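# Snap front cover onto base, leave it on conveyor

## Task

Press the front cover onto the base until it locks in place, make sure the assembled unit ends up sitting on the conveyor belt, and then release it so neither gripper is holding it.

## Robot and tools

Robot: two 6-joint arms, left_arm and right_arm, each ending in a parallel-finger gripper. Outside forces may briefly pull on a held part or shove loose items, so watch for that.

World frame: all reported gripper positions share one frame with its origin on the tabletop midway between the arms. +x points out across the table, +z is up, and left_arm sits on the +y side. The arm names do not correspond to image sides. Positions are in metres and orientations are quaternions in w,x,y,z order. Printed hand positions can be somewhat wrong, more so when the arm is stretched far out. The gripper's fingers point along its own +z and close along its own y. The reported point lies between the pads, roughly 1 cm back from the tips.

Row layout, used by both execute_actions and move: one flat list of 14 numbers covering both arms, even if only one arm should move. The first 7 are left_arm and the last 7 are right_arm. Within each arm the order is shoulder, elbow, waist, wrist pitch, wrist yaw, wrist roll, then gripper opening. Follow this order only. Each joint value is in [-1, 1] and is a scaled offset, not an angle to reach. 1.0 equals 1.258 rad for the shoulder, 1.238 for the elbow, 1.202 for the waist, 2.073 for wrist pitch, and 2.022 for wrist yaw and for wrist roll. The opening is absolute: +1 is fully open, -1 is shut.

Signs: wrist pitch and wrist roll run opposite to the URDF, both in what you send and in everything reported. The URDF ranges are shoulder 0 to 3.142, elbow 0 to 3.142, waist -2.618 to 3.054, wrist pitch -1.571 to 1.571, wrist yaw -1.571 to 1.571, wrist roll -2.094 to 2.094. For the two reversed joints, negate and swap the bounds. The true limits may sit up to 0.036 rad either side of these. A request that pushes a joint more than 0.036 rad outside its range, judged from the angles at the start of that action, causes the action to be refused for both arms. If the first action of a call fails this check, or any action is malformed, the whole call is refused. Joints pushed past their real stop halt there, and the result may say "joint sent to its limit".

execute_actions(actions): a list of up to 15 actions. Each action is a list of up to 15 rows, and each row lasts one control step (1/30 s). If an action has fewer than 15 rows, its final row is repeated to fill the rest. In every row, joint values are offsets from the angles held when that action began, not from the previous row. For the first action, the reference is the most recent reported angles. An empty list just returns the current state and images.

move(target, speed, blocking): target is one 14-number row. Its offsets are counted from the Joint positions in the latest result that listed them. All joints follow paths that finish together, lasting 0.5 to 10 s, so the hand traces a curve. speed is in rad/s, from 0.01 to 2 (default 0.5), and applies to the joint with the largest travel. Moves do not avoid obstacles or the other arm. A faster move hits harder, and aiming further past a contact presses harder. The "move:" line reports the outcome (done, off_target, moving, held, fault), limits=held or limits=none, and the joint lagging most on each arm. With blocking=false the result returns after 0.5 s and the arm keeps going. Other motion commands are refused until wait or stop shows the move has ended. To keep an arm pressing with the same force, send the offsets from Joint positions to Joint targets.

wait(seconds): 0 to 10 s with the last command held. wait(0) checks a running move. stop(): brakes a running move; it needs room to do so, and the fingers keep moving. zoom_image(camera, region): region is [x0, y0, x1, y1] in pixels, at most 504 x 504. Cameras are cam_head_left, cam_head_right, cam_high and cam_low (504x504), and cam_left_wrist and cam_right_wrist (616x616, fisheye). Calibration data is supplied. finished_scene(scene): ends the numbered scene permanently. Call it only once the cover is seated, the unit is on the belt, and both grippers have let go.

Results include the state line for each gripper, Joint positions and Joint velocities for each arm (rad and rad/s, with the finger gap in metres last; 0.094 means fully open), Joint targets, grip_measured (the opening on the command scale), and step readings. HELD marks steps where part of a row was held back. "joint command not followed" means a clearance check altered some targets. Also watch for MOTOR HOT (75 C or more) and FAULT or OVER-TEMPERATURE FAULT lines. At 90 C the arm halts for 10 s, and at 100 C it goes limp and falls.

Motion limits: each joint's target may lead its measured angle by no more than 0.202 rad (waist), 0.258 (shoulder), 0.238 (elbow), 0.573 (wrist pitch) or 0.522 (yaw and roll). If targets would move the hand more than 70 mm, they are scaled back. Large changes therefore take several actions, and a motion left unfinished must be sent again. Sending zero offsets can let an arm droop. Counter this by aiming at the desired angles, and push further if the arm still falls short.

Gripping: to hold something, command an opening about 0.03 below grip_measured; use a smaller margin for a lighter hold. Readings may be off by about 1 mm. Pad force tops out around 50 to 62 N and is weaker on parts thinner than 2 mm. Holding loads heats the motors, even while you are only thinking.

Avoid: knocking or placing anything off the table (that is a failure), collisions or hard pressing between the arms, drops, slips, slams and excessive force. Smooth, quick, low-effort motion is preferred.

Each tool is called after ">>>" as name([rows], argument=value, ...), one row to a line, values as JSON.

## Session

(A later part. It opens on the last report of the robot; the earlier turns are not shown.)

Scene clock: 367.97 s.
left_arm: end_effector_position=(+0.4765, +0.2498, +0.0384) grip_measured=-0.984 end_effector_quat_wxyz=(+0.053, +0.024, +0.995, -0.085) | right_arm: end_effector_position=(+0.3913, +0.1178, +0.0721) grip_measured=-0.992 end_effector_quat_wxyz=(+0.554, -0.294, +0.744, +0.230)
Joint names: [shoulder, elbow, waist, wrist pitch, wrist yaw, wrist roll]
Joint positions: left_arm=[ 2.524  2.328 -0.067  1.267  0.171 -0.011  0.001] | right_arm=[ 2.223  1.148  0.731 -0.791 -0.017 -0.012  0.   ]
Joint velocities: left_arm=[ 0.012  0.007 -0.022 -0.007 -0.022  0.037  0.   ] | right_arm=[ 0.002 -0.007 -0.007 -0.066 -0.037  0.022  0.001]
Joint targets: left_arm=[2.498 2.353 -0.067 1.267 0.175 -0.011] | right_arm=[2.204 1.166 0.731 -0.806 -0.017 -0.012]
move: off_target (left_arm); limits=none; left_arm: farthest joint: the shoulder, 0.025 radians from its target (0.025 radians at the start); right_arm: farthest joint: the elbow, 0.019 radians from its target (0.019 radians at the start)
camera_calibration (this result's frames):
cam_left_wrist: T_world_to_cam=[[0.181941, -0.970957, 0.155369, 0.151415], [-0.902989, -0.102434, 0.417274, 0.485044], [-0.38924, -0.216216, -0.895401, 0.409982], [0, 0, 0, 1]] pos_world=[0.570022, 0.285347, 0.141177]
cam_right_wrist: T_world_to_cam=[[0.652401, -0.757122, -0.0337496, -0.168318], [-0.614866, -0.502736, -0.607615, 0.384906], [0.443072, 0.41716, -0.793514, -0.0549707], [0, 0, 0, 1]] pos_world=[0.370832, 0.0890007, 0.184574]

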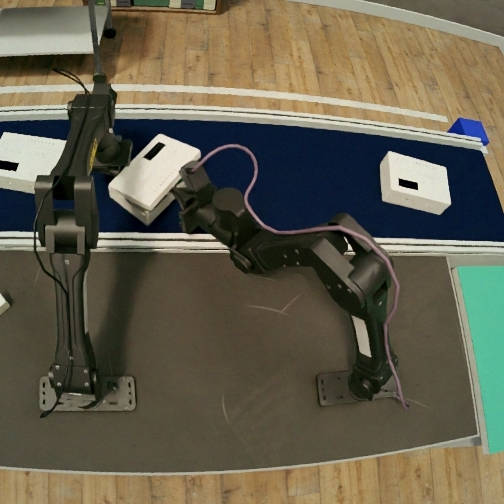

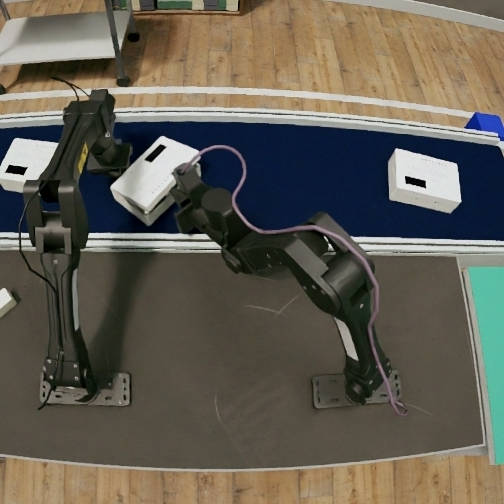

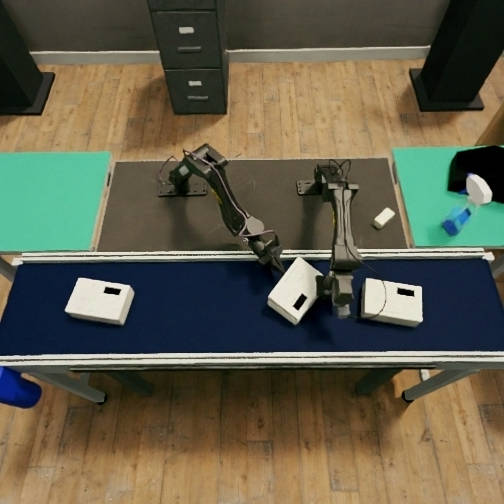

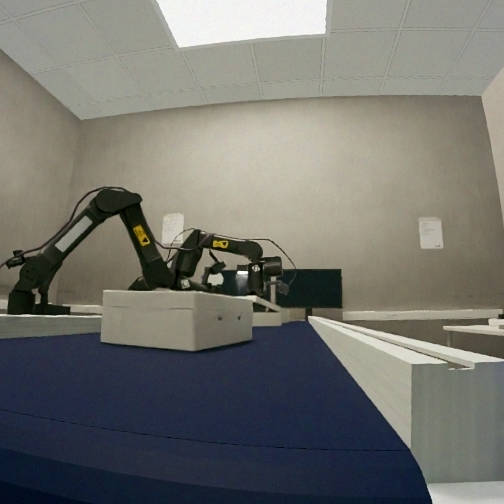

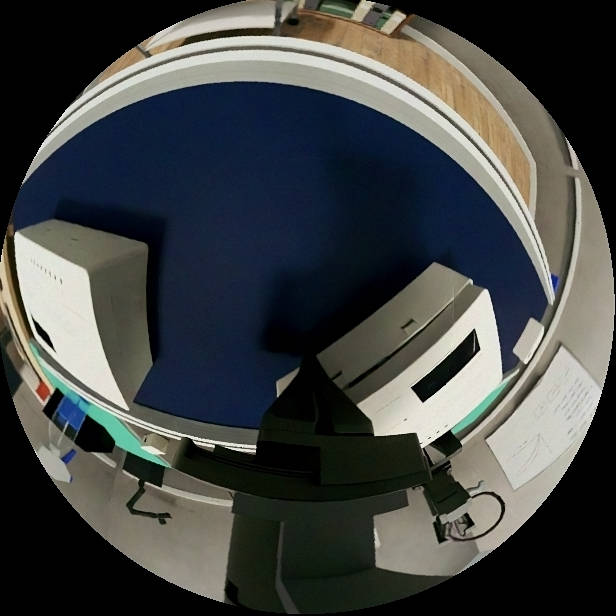

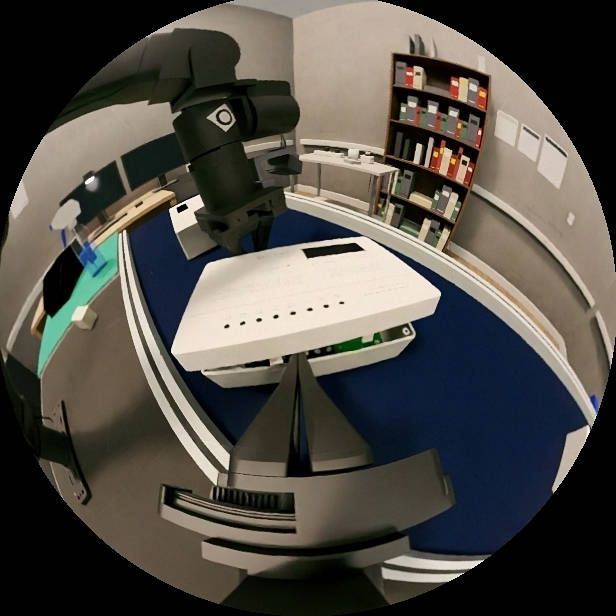

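>>> move(target=[-0.02,0.02,-0.01,0.005,0.01,0,-1,0.048,0.04,0,-0.007,0,0,-1], speed=0.04)

>>> zoom_image(camera="cam_head_left", region=[90,125,220,245])

Scene clock: 374.33 s.
left_arm: end_effector_position=(+0.4765, +0.2496, +0.0384) grip_measured=-0.984 end_effector_quat_wxyz=(+0.053, +0.024, +0.995, -0.086) | right_arm: end_effector_position=(+0.3950, +0.1213, +0.0585) grip_measured=-0.992 end_effector_quat_wxyz=(+0.549, -0.295, +0.748, +0.228)
Joint names: [shoulder, elbow, waist, wrist pitch, wrist yaw, wrist roll]
Joint positions: left_arm=[ 2.524  2.328 -0.067  1.267  0.171 -0.011  0.001] | right_arm=[ 2.268  1.176  0.731 -0.795 -0.017 -0.012  0.   ]
Joint velocities: left_arm=[ 0.002 -0.012 -0.017 -0.007 -0.037 -0.081 -0.001] | right_arm=[-0.022  0.007 -0.027  0.051 -0.037 -0.022  0.   ]
Joint targets: left_arm=[2.498 2.353 -0.079 1.277 0.191 -0.011] | right_arm=[2.283 1.197 0.731 -0.806 -0.017 -0.012]
move: off_target (left_arm, right_arm); limits=none; left_arm: farthest joint: the shoulder, 0.025 radians from its target (0.025 radians at the start); right_arm: farthest joint: the elbow, 0.021 radians from its target (0.050 radians at the start)
camera_calibration (this result's frames):
cam_left_wrist: T_world_to_cam=[[0.181864, -0.970854, 0.156102, 0.151265], [-0.902989, -0.102043, 0.41737, 0.484913], [-0.389277, -0.216863, -0.895229, 0.410144], [0, 0, 0, 1]] pos_world=[0.570021, 0.285283, 0.141171]
cam_right_wrist: T_world_to_cam=[[0.652075, -0.757427, -0.0332094, -0.168432], [-0.620742, -0.508227, -0.59698, 0.383143], [0.435291, 0.40989, -0.801568, -0.064439], [0, 0, 0, 1]] pos_world=[0.375713, 0.093561, 0.171483]

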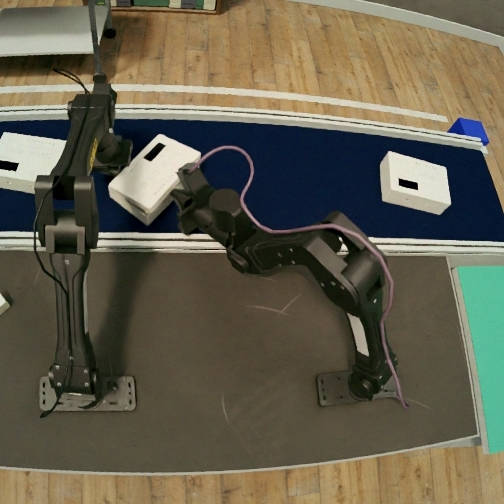

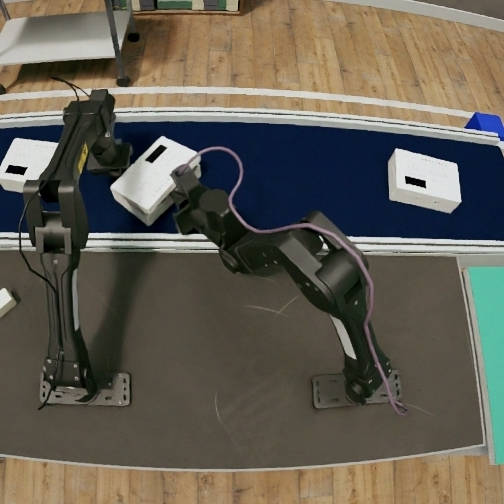

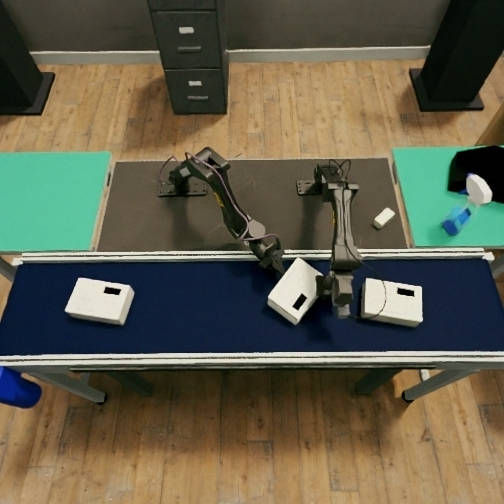

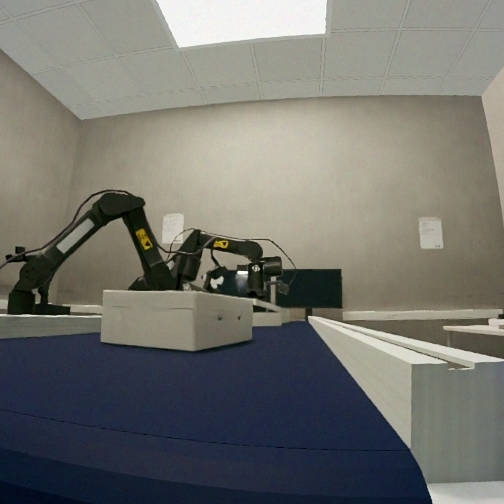

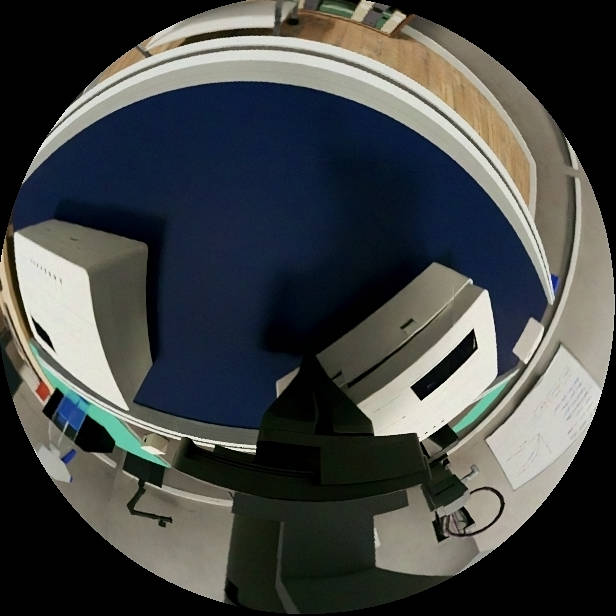

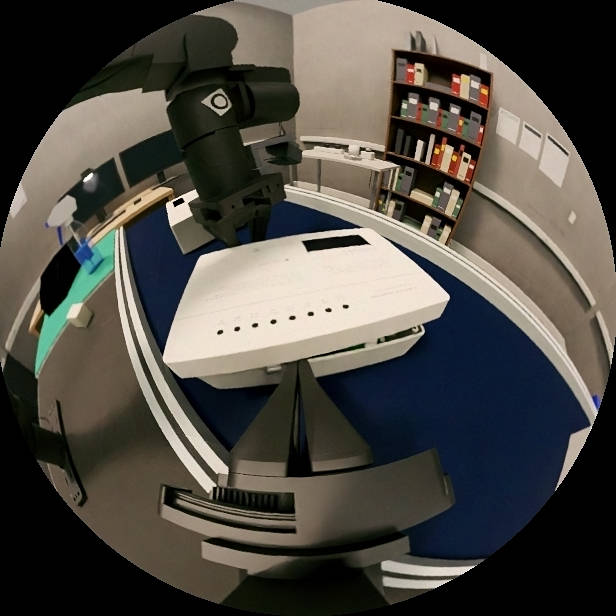

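Region (90, 125, 220, 245) of cam_head_left's 504x504 image, scaled by 3.877, with more detail than that image has; it fills the top 465 rows of this view, and the rest is white.

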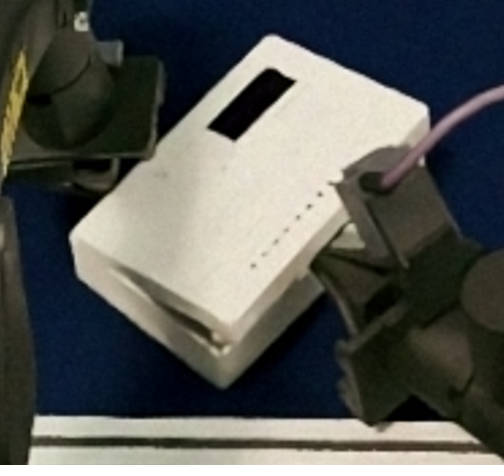

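>>> move(target=[-0.3,0.02,0.04,0,0,0,-1,0.015,0.015,0,-0.005,0,0,-1])

>>> move(target=[-0.5,-0.83,-0.235,-0.21,0,0.6,-1,0.015,0.015,0,-0.005,0,0,-1], speed=0.7)

Scene clock: 387.33 s.
left_arm: end_effector_position=(+0.4736, +0.2703, +0.2206) grip_measured=-0.984 end_effector_quat_wxyz=(+0.235, +0.019, +0.969, -0.080) | right_arm: end_effector_position=(+0.3950, +0.1213, +0.0585) grip_measured=-0.992 end_effector_quat_wxyz=(+0.549, -0.295, +0.748, +0.228)
Joint names: [shoulder, elbow, waist, wrist pitch, wrist yaw, wrist roll]
Joint positions: left_arm=[ 2.157  2.328 -0.027  1.268  0.171 -0.011  0.001] | right_arm=[ 2.268  1.176  0.731 -0.795 -0.017 -0.012  0.   ]
Joint velocities: left_arm=[ 0.007 -0.002 -0.002  0.022 -0.037 -0.081 -0.001] | right_arm=[ 0.007  0.002 -0.007 -0.022  0.007  0.081  0.   ]
Joint targets: left_arm=[2.146 2.353 -0.019 1.267 0.171 -0.011] | right_arm=[2.287 1.195 0.731 -0.805 -0.017 -0.012]
move: off_target (left_arm); limits=none; left_arm: farthest joint: the elbow, 0.025 radians from its target (0.025 radians at the start); right_arm: farthest joint: the shoulder, 0.019 radians from its target (0.019 radians at the start)
camera_calibration (this result's frames):
cam_left_wrist: T_world_to_cam=[[0.151426, -0.963622, 0.220234, 0.141773], [-0.987849, -0.139642, 0.0682199, 0.535743], [-0.0349842, -0.227889, -0.973059, 0.428931], [0, 0, 0, 1]] pos_world=[0.522771, 0.309176, 0.349603]
cam_right_wrist: T_world_to_cam=[[0.652075, -0.757427, -0.0332094, -0.168432], [-0.620742, -0.508227, -0.59698, 0.383143], [0.435291, 0.40989, -0.801568, -0.064439], [0, 0, 0, 1]] pos_world=[0.375713, 0.093561, 0.171483]

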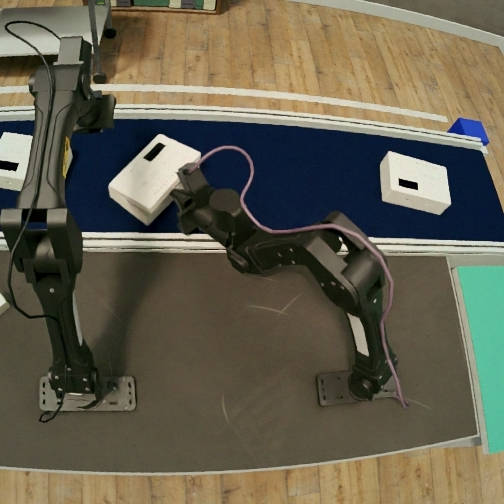

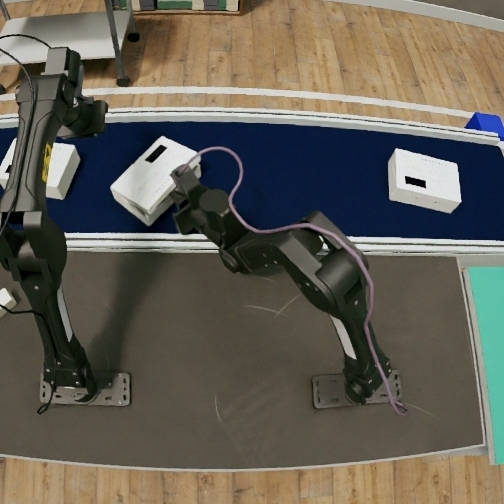

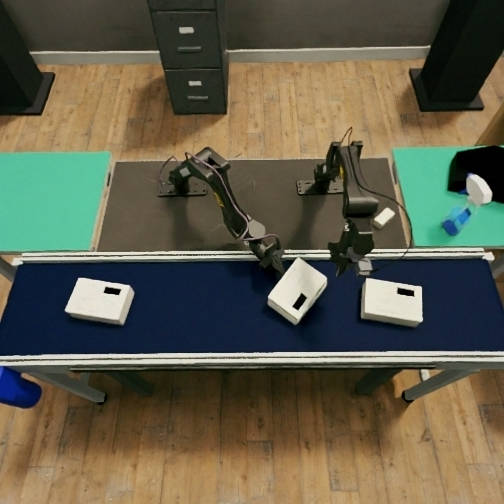

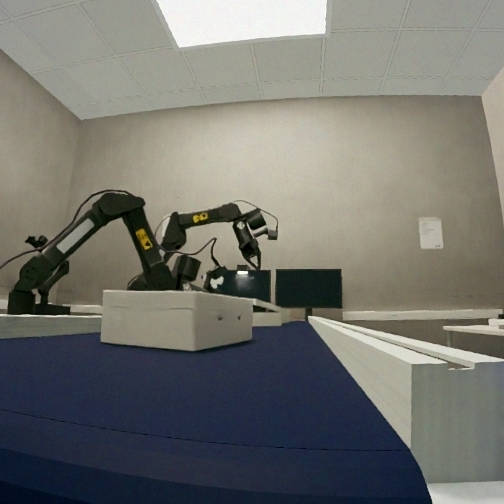

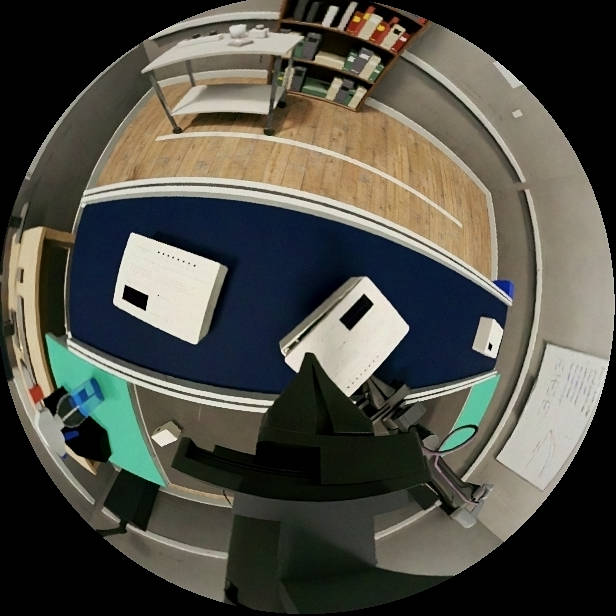

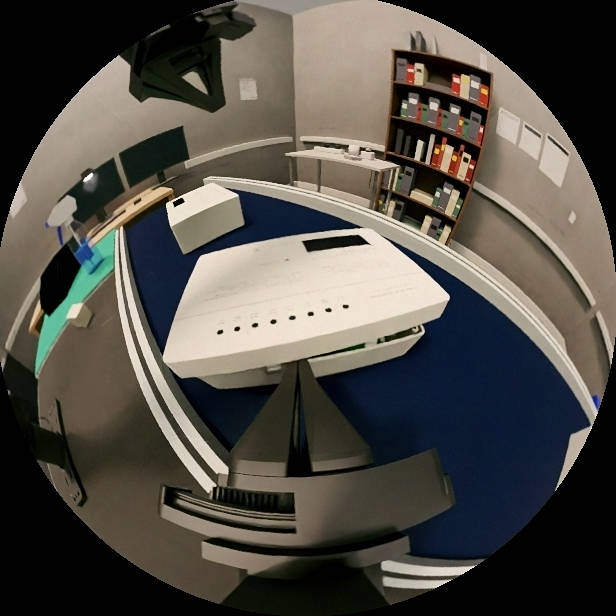

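Scene clock: 389.93 s.
left_arm: end_effector_position=(+0.3232, +0.1663, +0.1619) grip_measured=-0.984 end_effector_quat_wxyz=(+0.119, -0.420, +0.873, -0.218) | right_arm: end_effector_position=(+0.3950, +0.1213, +0.0585) grip_measured=-0.992 end_effector_quat_wxyz=(+0.549, -0.295, +0.748, +0.228)
Joint names: [shoulder, elbow, waist, wrist pitch, wrist yaw, wrist roll]
Joint positions: left_arm=[ 1.553  1.305 -0.302  0.847  0.171  1.201  0.001] | right_arm=[ 2.268  1.176  0.731 -0.795 -0.017 -0.012  0.   ]
Joint velocities: left_arm=[-0.002 -0.007 -0.012  0.066  0.007  0.022 -0.001] | right_arm=[-0.002 -0.007 -0.007  0.022  0.007  0.007 -0.001]
Joint targets: left_arm=[1.528 1.300 -0.309 0.833 0.171 1.202] | right_arm=[2.287 1.195 0.731 -0.805 -0.017 -0.012]
move: off_target (left_arm); limits=none; left_arm: farthest joint: the shoulder, 0.025 radians from its target (0.629 radians at the start); right_arm: farthest joint: the shoulder, 0.019 radians from its target (0.019 radians at the start)
camera_calibration (this result's frames):
cam_left_wrist: T_world_to_cam=[[0.820207, -0.361253, 0.443573, -0.275263], [-0.56239, -0.651208, 0.509554, 0.252799], [0.10478, -0.667401, -0.73729, 0.332581], [0, 0, 0, 1]] pos_world=[0.333096, 0.28715, 0.238493]
cam_right_wrist: T_world_to_cam=[[0.652075, -0.757427, -0.0332094, -0.168432], [-0.620742, -0.508227, -0.59698, 0.383143], [0.435291, 0.40989, -0.801568, -0.064439], [0, 0, 0, 1]] pos_world=[0.375713, 0.093561, 0.171483]

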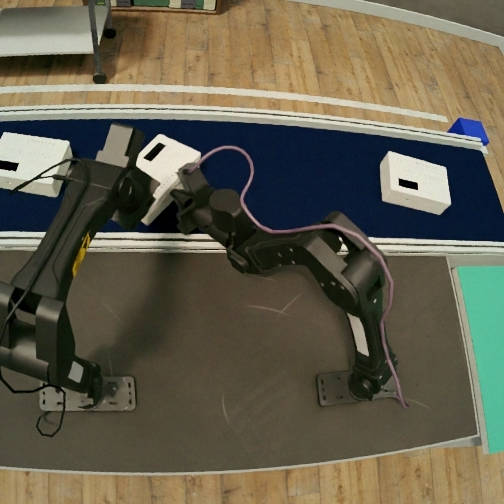

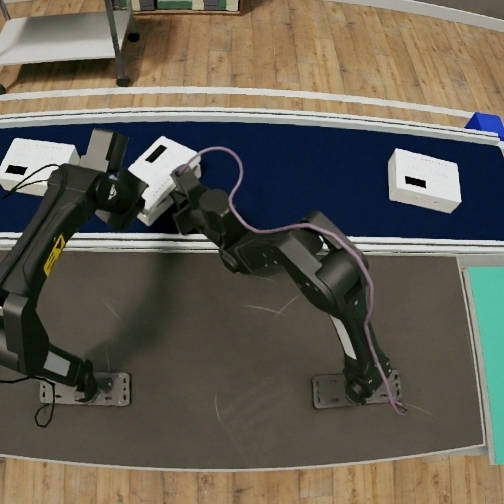

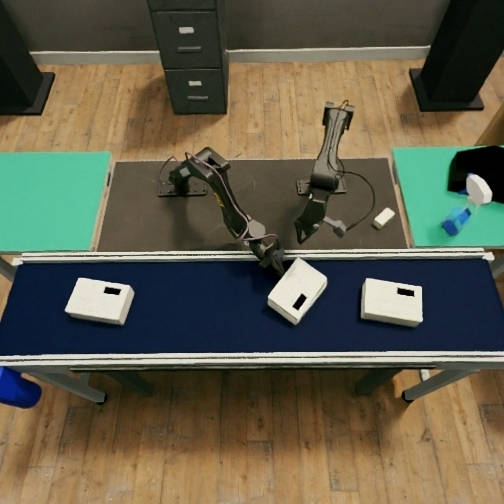

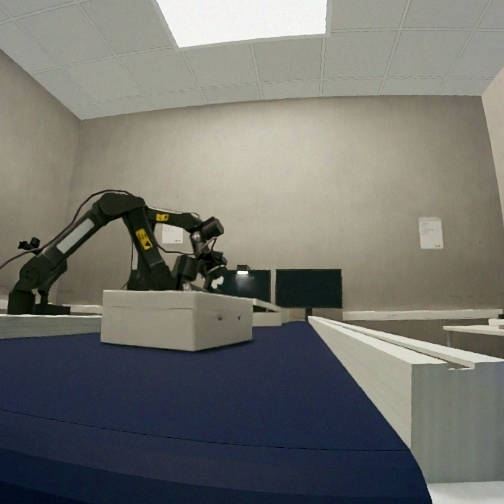

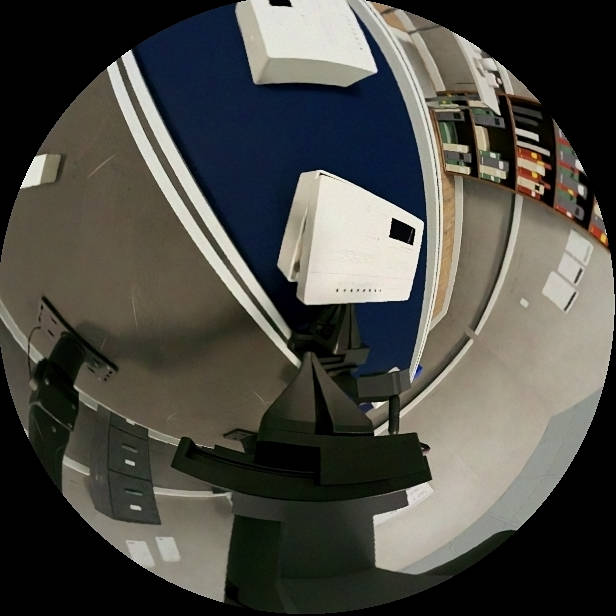

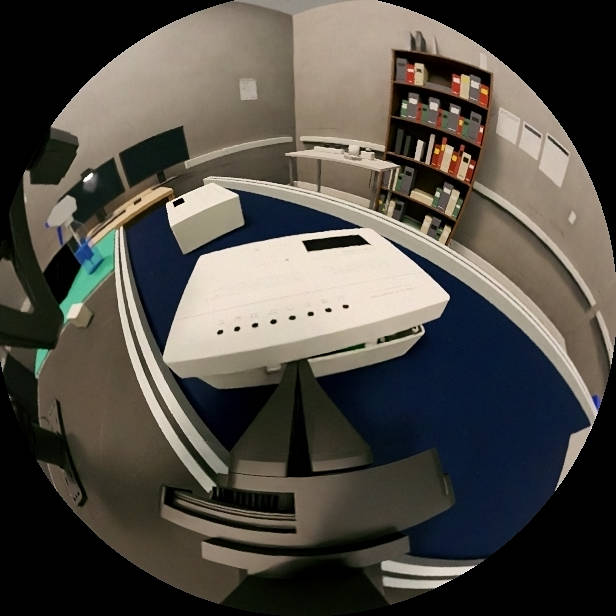

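>>> move(target=[0.19,0.02,-0.04,-0.04,0,0,-1,0.015,0.015,0,-0.005,0,0,-1], speed=0.15)

>>> zoom_image(camera="cam_high", region=[240,230,350,335])

Scene clock: 396.77 s.
left_arm: end_effector_position=(+0.3336, +0.1474, +0.0788) grip_measured=-0.984 end_effector_quat_wxyz=(+0.052, -0.417, +0.893, -0.164) | right_arm: end_effector_position=(+0.3950, +0.1213, +0.0585) grip_measured=-0.992 end_effector_quat_wxyz=(+0.549, -0.295, +0.748, +0.228)
Joint names: [shoulder, elbow, waist, wrist pitch, wrist yaw, wrist roll]
Joint positions: left_arm=[ 1.795  1.305 -0.341  0.778  0.171  1.201  0.001] | right_arm=[ 2.268  1.176  0.731 -0.795 -0.017 -0.012  0.   ]
Joint velocities: left_arm=[ 0.007 -0.012 -0.002  0.037 -0.051 -0.066  0.   ] | right_arm=[-0.017  0.002  0.017 -0.007 -0.022 -0.007 -0.   ]
Joint targets: left_arm=[1.792 1.330 -0.350 0.764 0.171 1.200] | right_arm=[2.287 1.195 0.731 -0.805 -0.017 -0.012]
move: off_target (left_arm); limits=none; left_arm: farthest joint: the elbow, 0.025 radians from its target (0.025 radians at the start); right_arm: farthest joint: the shoulder, 0.019 radians from its target (0.019 radians at the start)
camera_calibration (this result's frames):
cam_left_wrist: T_world_to_cam=[[0.865693, -0.41154, 0.284974, -0.249026], [-0.498452, -0.656328, 0.566374, 0.263621], [-0.0460493, -0.632352, -0.773311, 0.305639], [0, 0, 0, 1]] pos_world=[0.361057, 0.263809, 0.158012]
cam_right_wrist: T_world_to_cam=[[0.652075, -0.757427, -0.0332094, -0.168432], [-0.620742, -0.508227, -0.59698, 0.383143], [0.435291, 0.40989, -0.801568, -0.064439], [0, 0, 0, 1]] pos_world=[0.375713, 0.093561, 0.171483]

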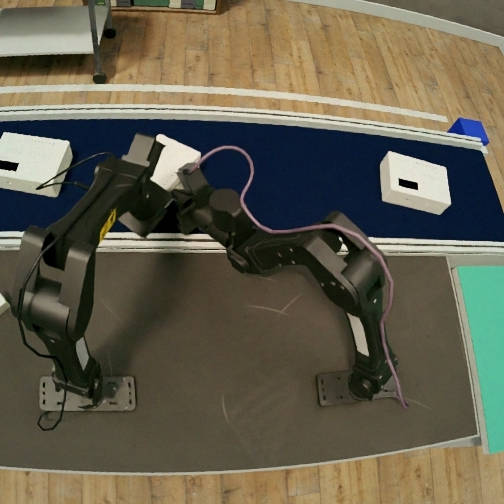

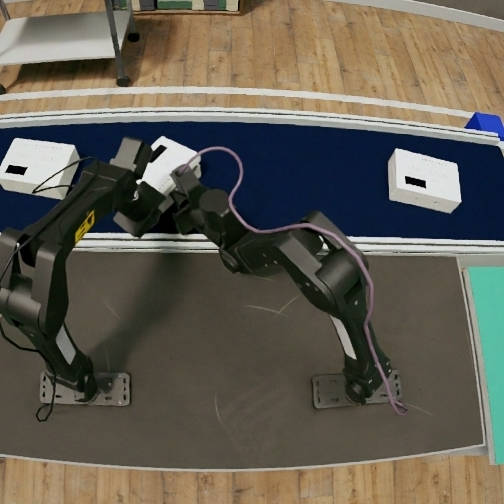

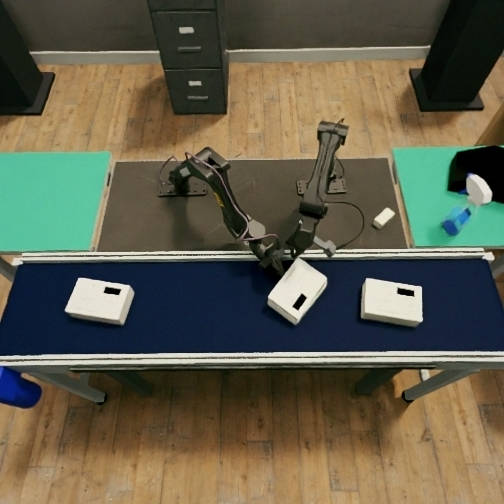

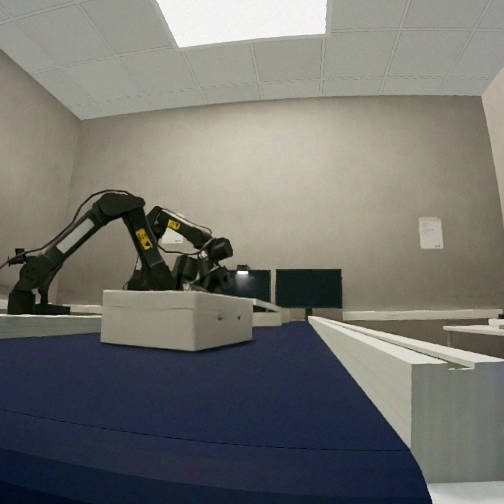

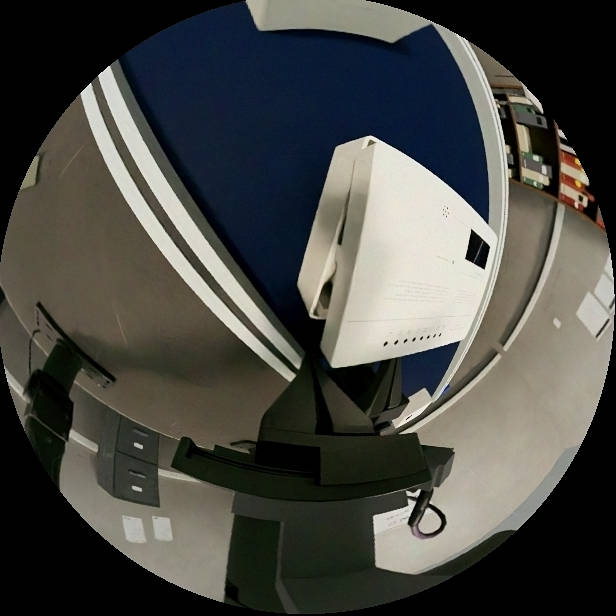

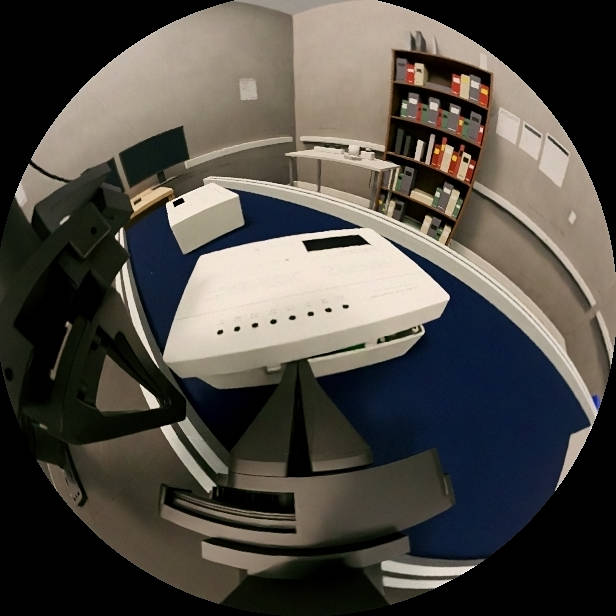

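Region (240, 230, 350, 335) of cam_high's 504x504 image, scaled by 4.582, with more detail than that image has; it fills the top 481 rows of this view, and the rest is white.

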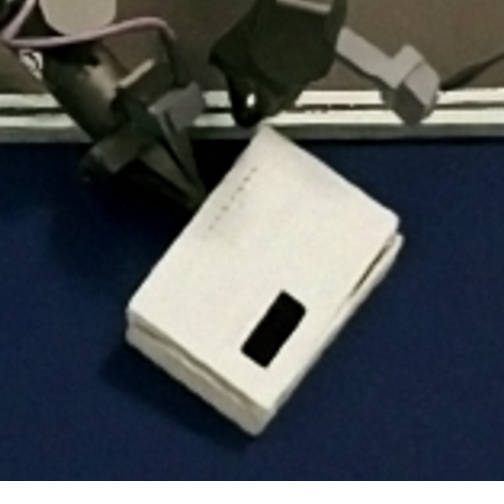

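Move fingertip out 2 cm, then sweep +y.

>>> move(target=[0.015,0.02,0,-0.05,0,0,-1,0.015,0.015,0,-0.005,0,0,-1], speed=0.1)

>>> move(target=[0,0.02,0.045,-0.01,0,0,-1,0.025,0.015,0,0,0,0,-1], speed=0.05)

>>> zoom_image(camera="cam_high", region=[240,230,350,335])

Scene clock: 403.57 s.
left_arm: end_effector_position=(+0.3523, +0.1416, +0.0788) grip_measured=-0.984 end_effector_quat_wxyz=(+0.077, -0.412, +0.889, -0.187) | right_arm: end_effector_position=(+0.3950, +0.1213, +0.0585) grip_measured=-0.992 end_effector_quat_wxyz=(+0.549, -0.295, +0.748, +0.228)
Joint names: [shoulder, elbow, waist, wrist pitch, wrist yaw, wrist roll]
Joint positions: left_arm=[ 1.814  1.305 -0.341  0.69   0.171  1.201  0.001] | right_arm=[ 2.268  1.176  0.731 -0.795 -0.017 -0.012  0.   ]
Joint velocities: left_arm=[ 0.007  0.017 -0.002  0.051  0.022  0.007  0.001] | right_arm=[-0.012  0.007 -0.007 -0.022 -0.051  0.051 -0.001]
Joint targets: left_arm=[1.814 1.330 -0.341 0.674 0.171 1.201] | right_arm=[2.287 1.195 0.731 -0.805 -0.017 -0.012]
move: off_target (left_arm); limits=none; left_arm: farthest joint: the elbow, 0.025 radians from its target (0.025 radians at the start); right_arm: farthest joint: the shoulder, 0.019 radians from its target (0.019 radians at the start)
camera_calibration (this result's frames):
cam_left_wrist: T_world_to_cam=[[0.844759, -0.405036, 0.349755, -0.266234], [-0.535128, -0.644934, 0.545617, 0.28205], [0.00457446, -0.648079, -0.76156, 0.286317], [0, 0, 0, 1]] pos_world=[0.374526, 0.259625, 0.157273]
cam_right_wrist: T_world_to_cam=[[0.652075, -0.757427, -0.0332094, -0.168432], [-0.620742, -0.508227, -0.59698, 0.383143], [0.435291, 0.40989, -0.801568, -0.064439], [0, 0, 0, 1]] pos_world=[0.375713, 0.093561, 0.171483]

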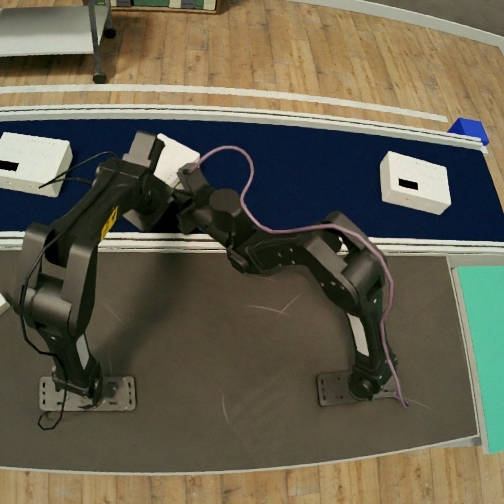

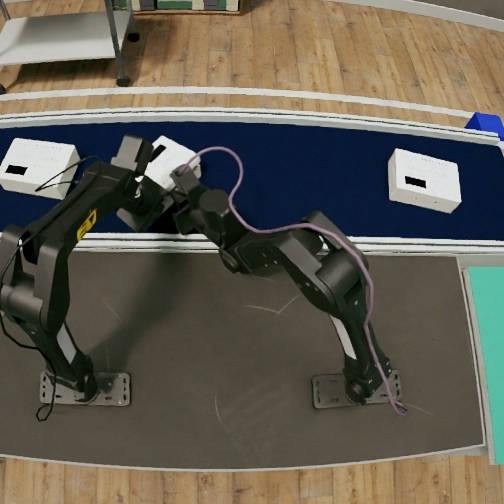

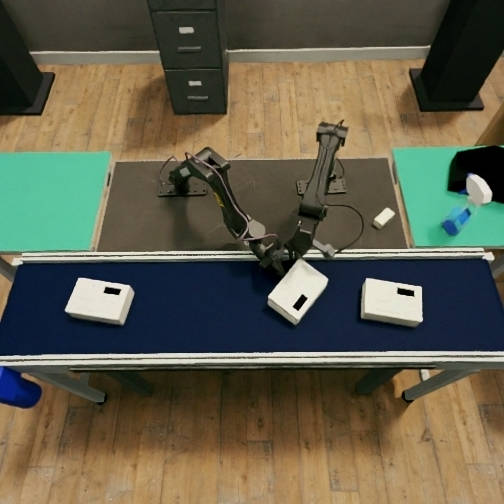

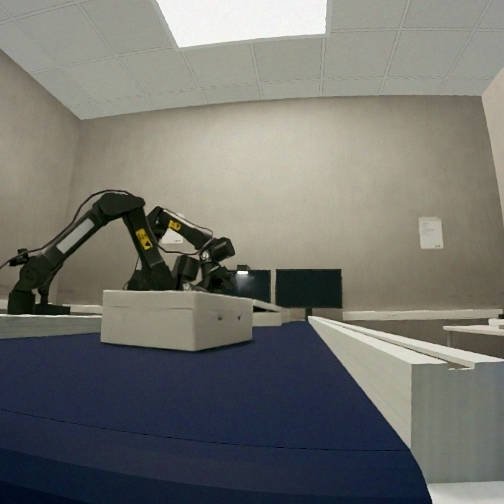

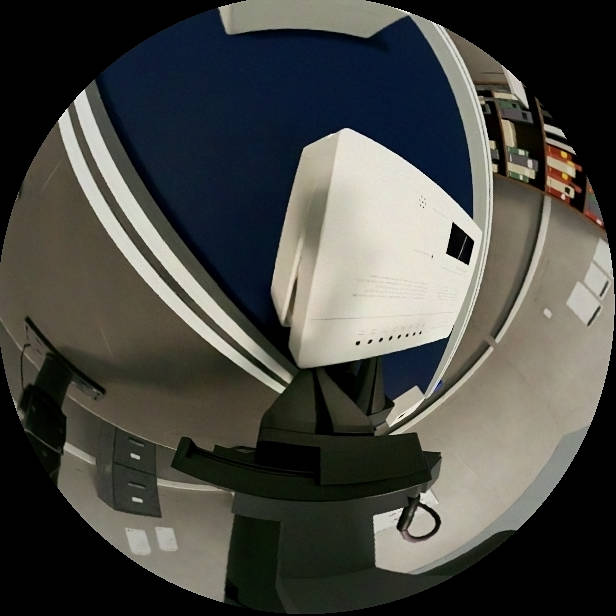

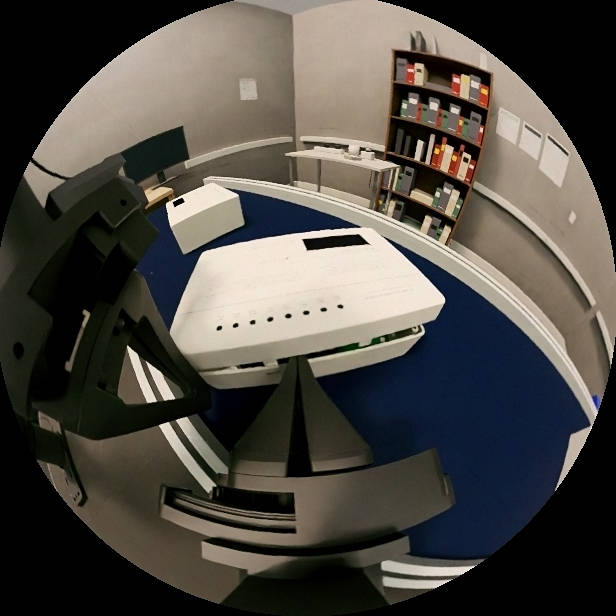

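Scene clock: 404.90 s.
left_arm: end_effector_position=(+0.3584, +0.1576, +0.0790) grip_measured=-0.984 end_effector_quat_wxyz=(+0.080, -0.430, +0.880, -0.187) | right_arm: end_effector_position=(+0.3944, +0.1207, +0.0497) grip_measured=-0.992 end_effector_quat_wxyz=(+0.544, -0.297, +0.752, +0.226)
Joint names: [shoulder, elbow, waist, wrist pitch, wrist yaw, wrist roll]
Joint positions: left_arm=[ 1.814  1.305 -0.298  0.689  0.175  1.201  0.001] | right_arm=[ 2.284  1.176  0.731 -0.797 -0.017 -0.012  0.   ]
Joint velocities: left_arm=[-0.007 -0.012  0.002  0.007  0.022  0.022  0.   ] | right_arm=[-0.007 -0.002  0.007 -0.007 -0.066 -0.066 -0.001]
Joint targets: left_arm=[1.814 1.330 -0.287 0.670 0.171 1.201] | right_arm=[2.300 1.195 0.731 -0.795 -0.017 -0.012]
move: off_target (left_arm); limits=none; left_arm: farthest joint: the elbow, 0.025 radians from its target (0.025 radians at the start); right_arm: farthest joint: the elbow, 0.019 radians from its target (0.019 radians at the start)
camera_calibration (this result's frames):
cam_left_wrist: T_world_to_cam=[[0.860707, -0.368473, 0.3513, -0.276617], [-0.508126, -0.664459, 0.547999, 0.288774], [0.0315015, -0.65017, -0.759135, 0.287322], [0, 0, 0, 1]] pos_world=[0.375769, 0.27676, 0.157044]
cam_right_wrist: T_world_to_cam=[[0.651735, -0.757744, -0.032632, -0.168619], [-0.62684, -0.513925, -0.585622, 0.379673], [0.426981, 0.402125, -0.809927, -0.0663741], [0, 0, 0, 1]] pos_world=[0.376229, 0.0940437, 0.163084]

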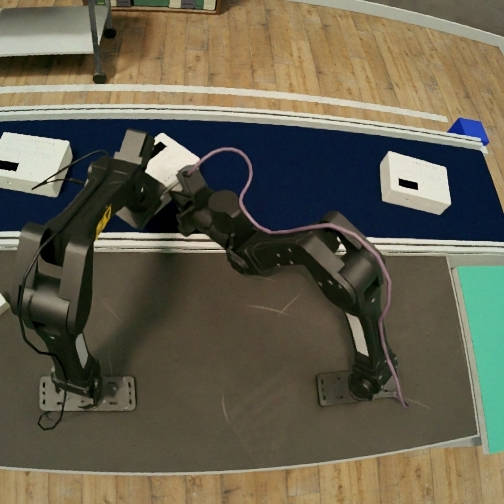

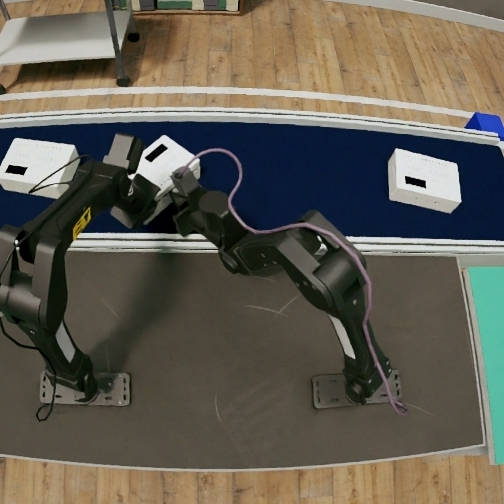

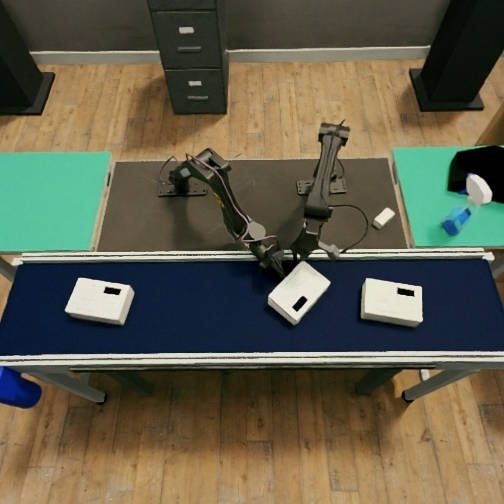

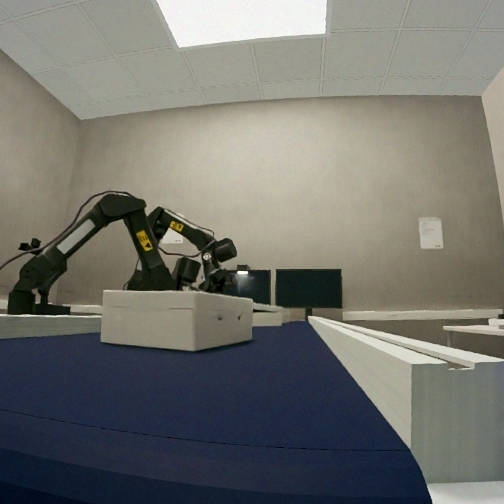

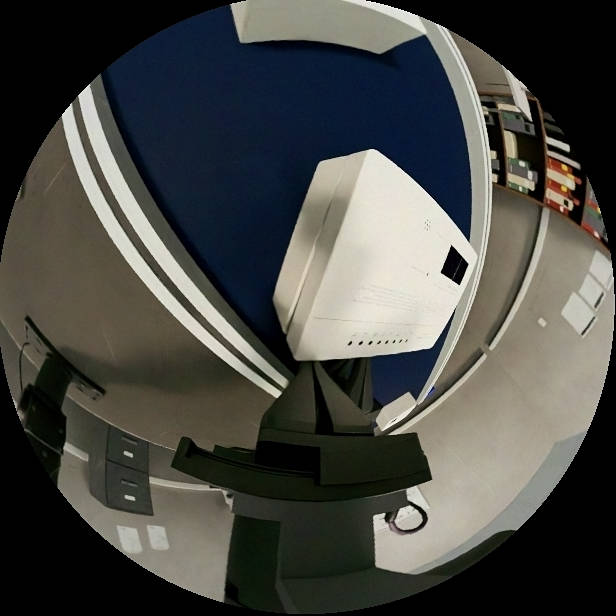

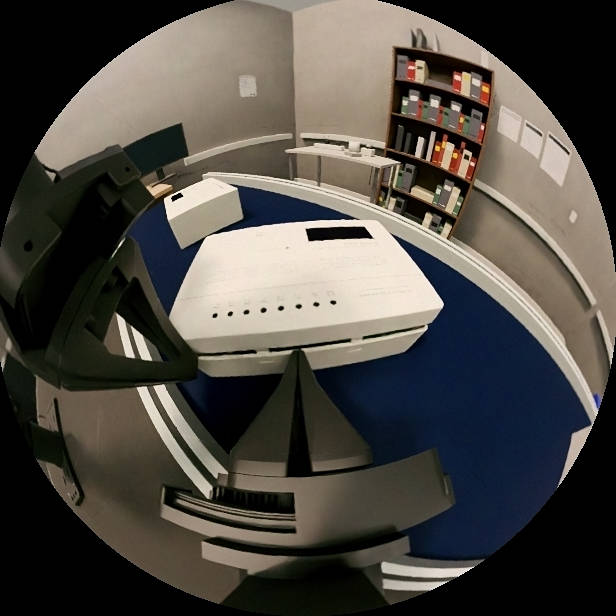

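Region (240, 230, 350, 335) of cam_high's 504x504 image, scaled by 4.582, with more detail than that image has; it fills the top 481 rows of this view, and the rest is white.

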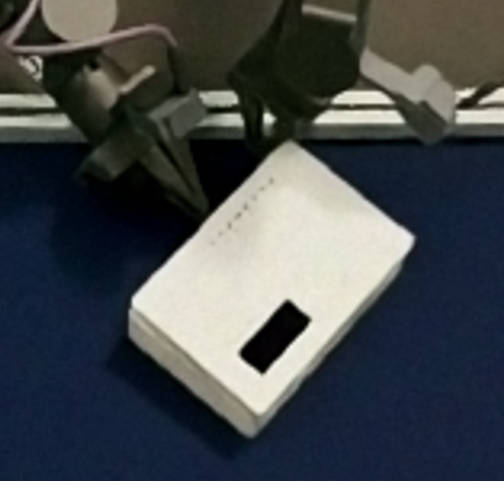

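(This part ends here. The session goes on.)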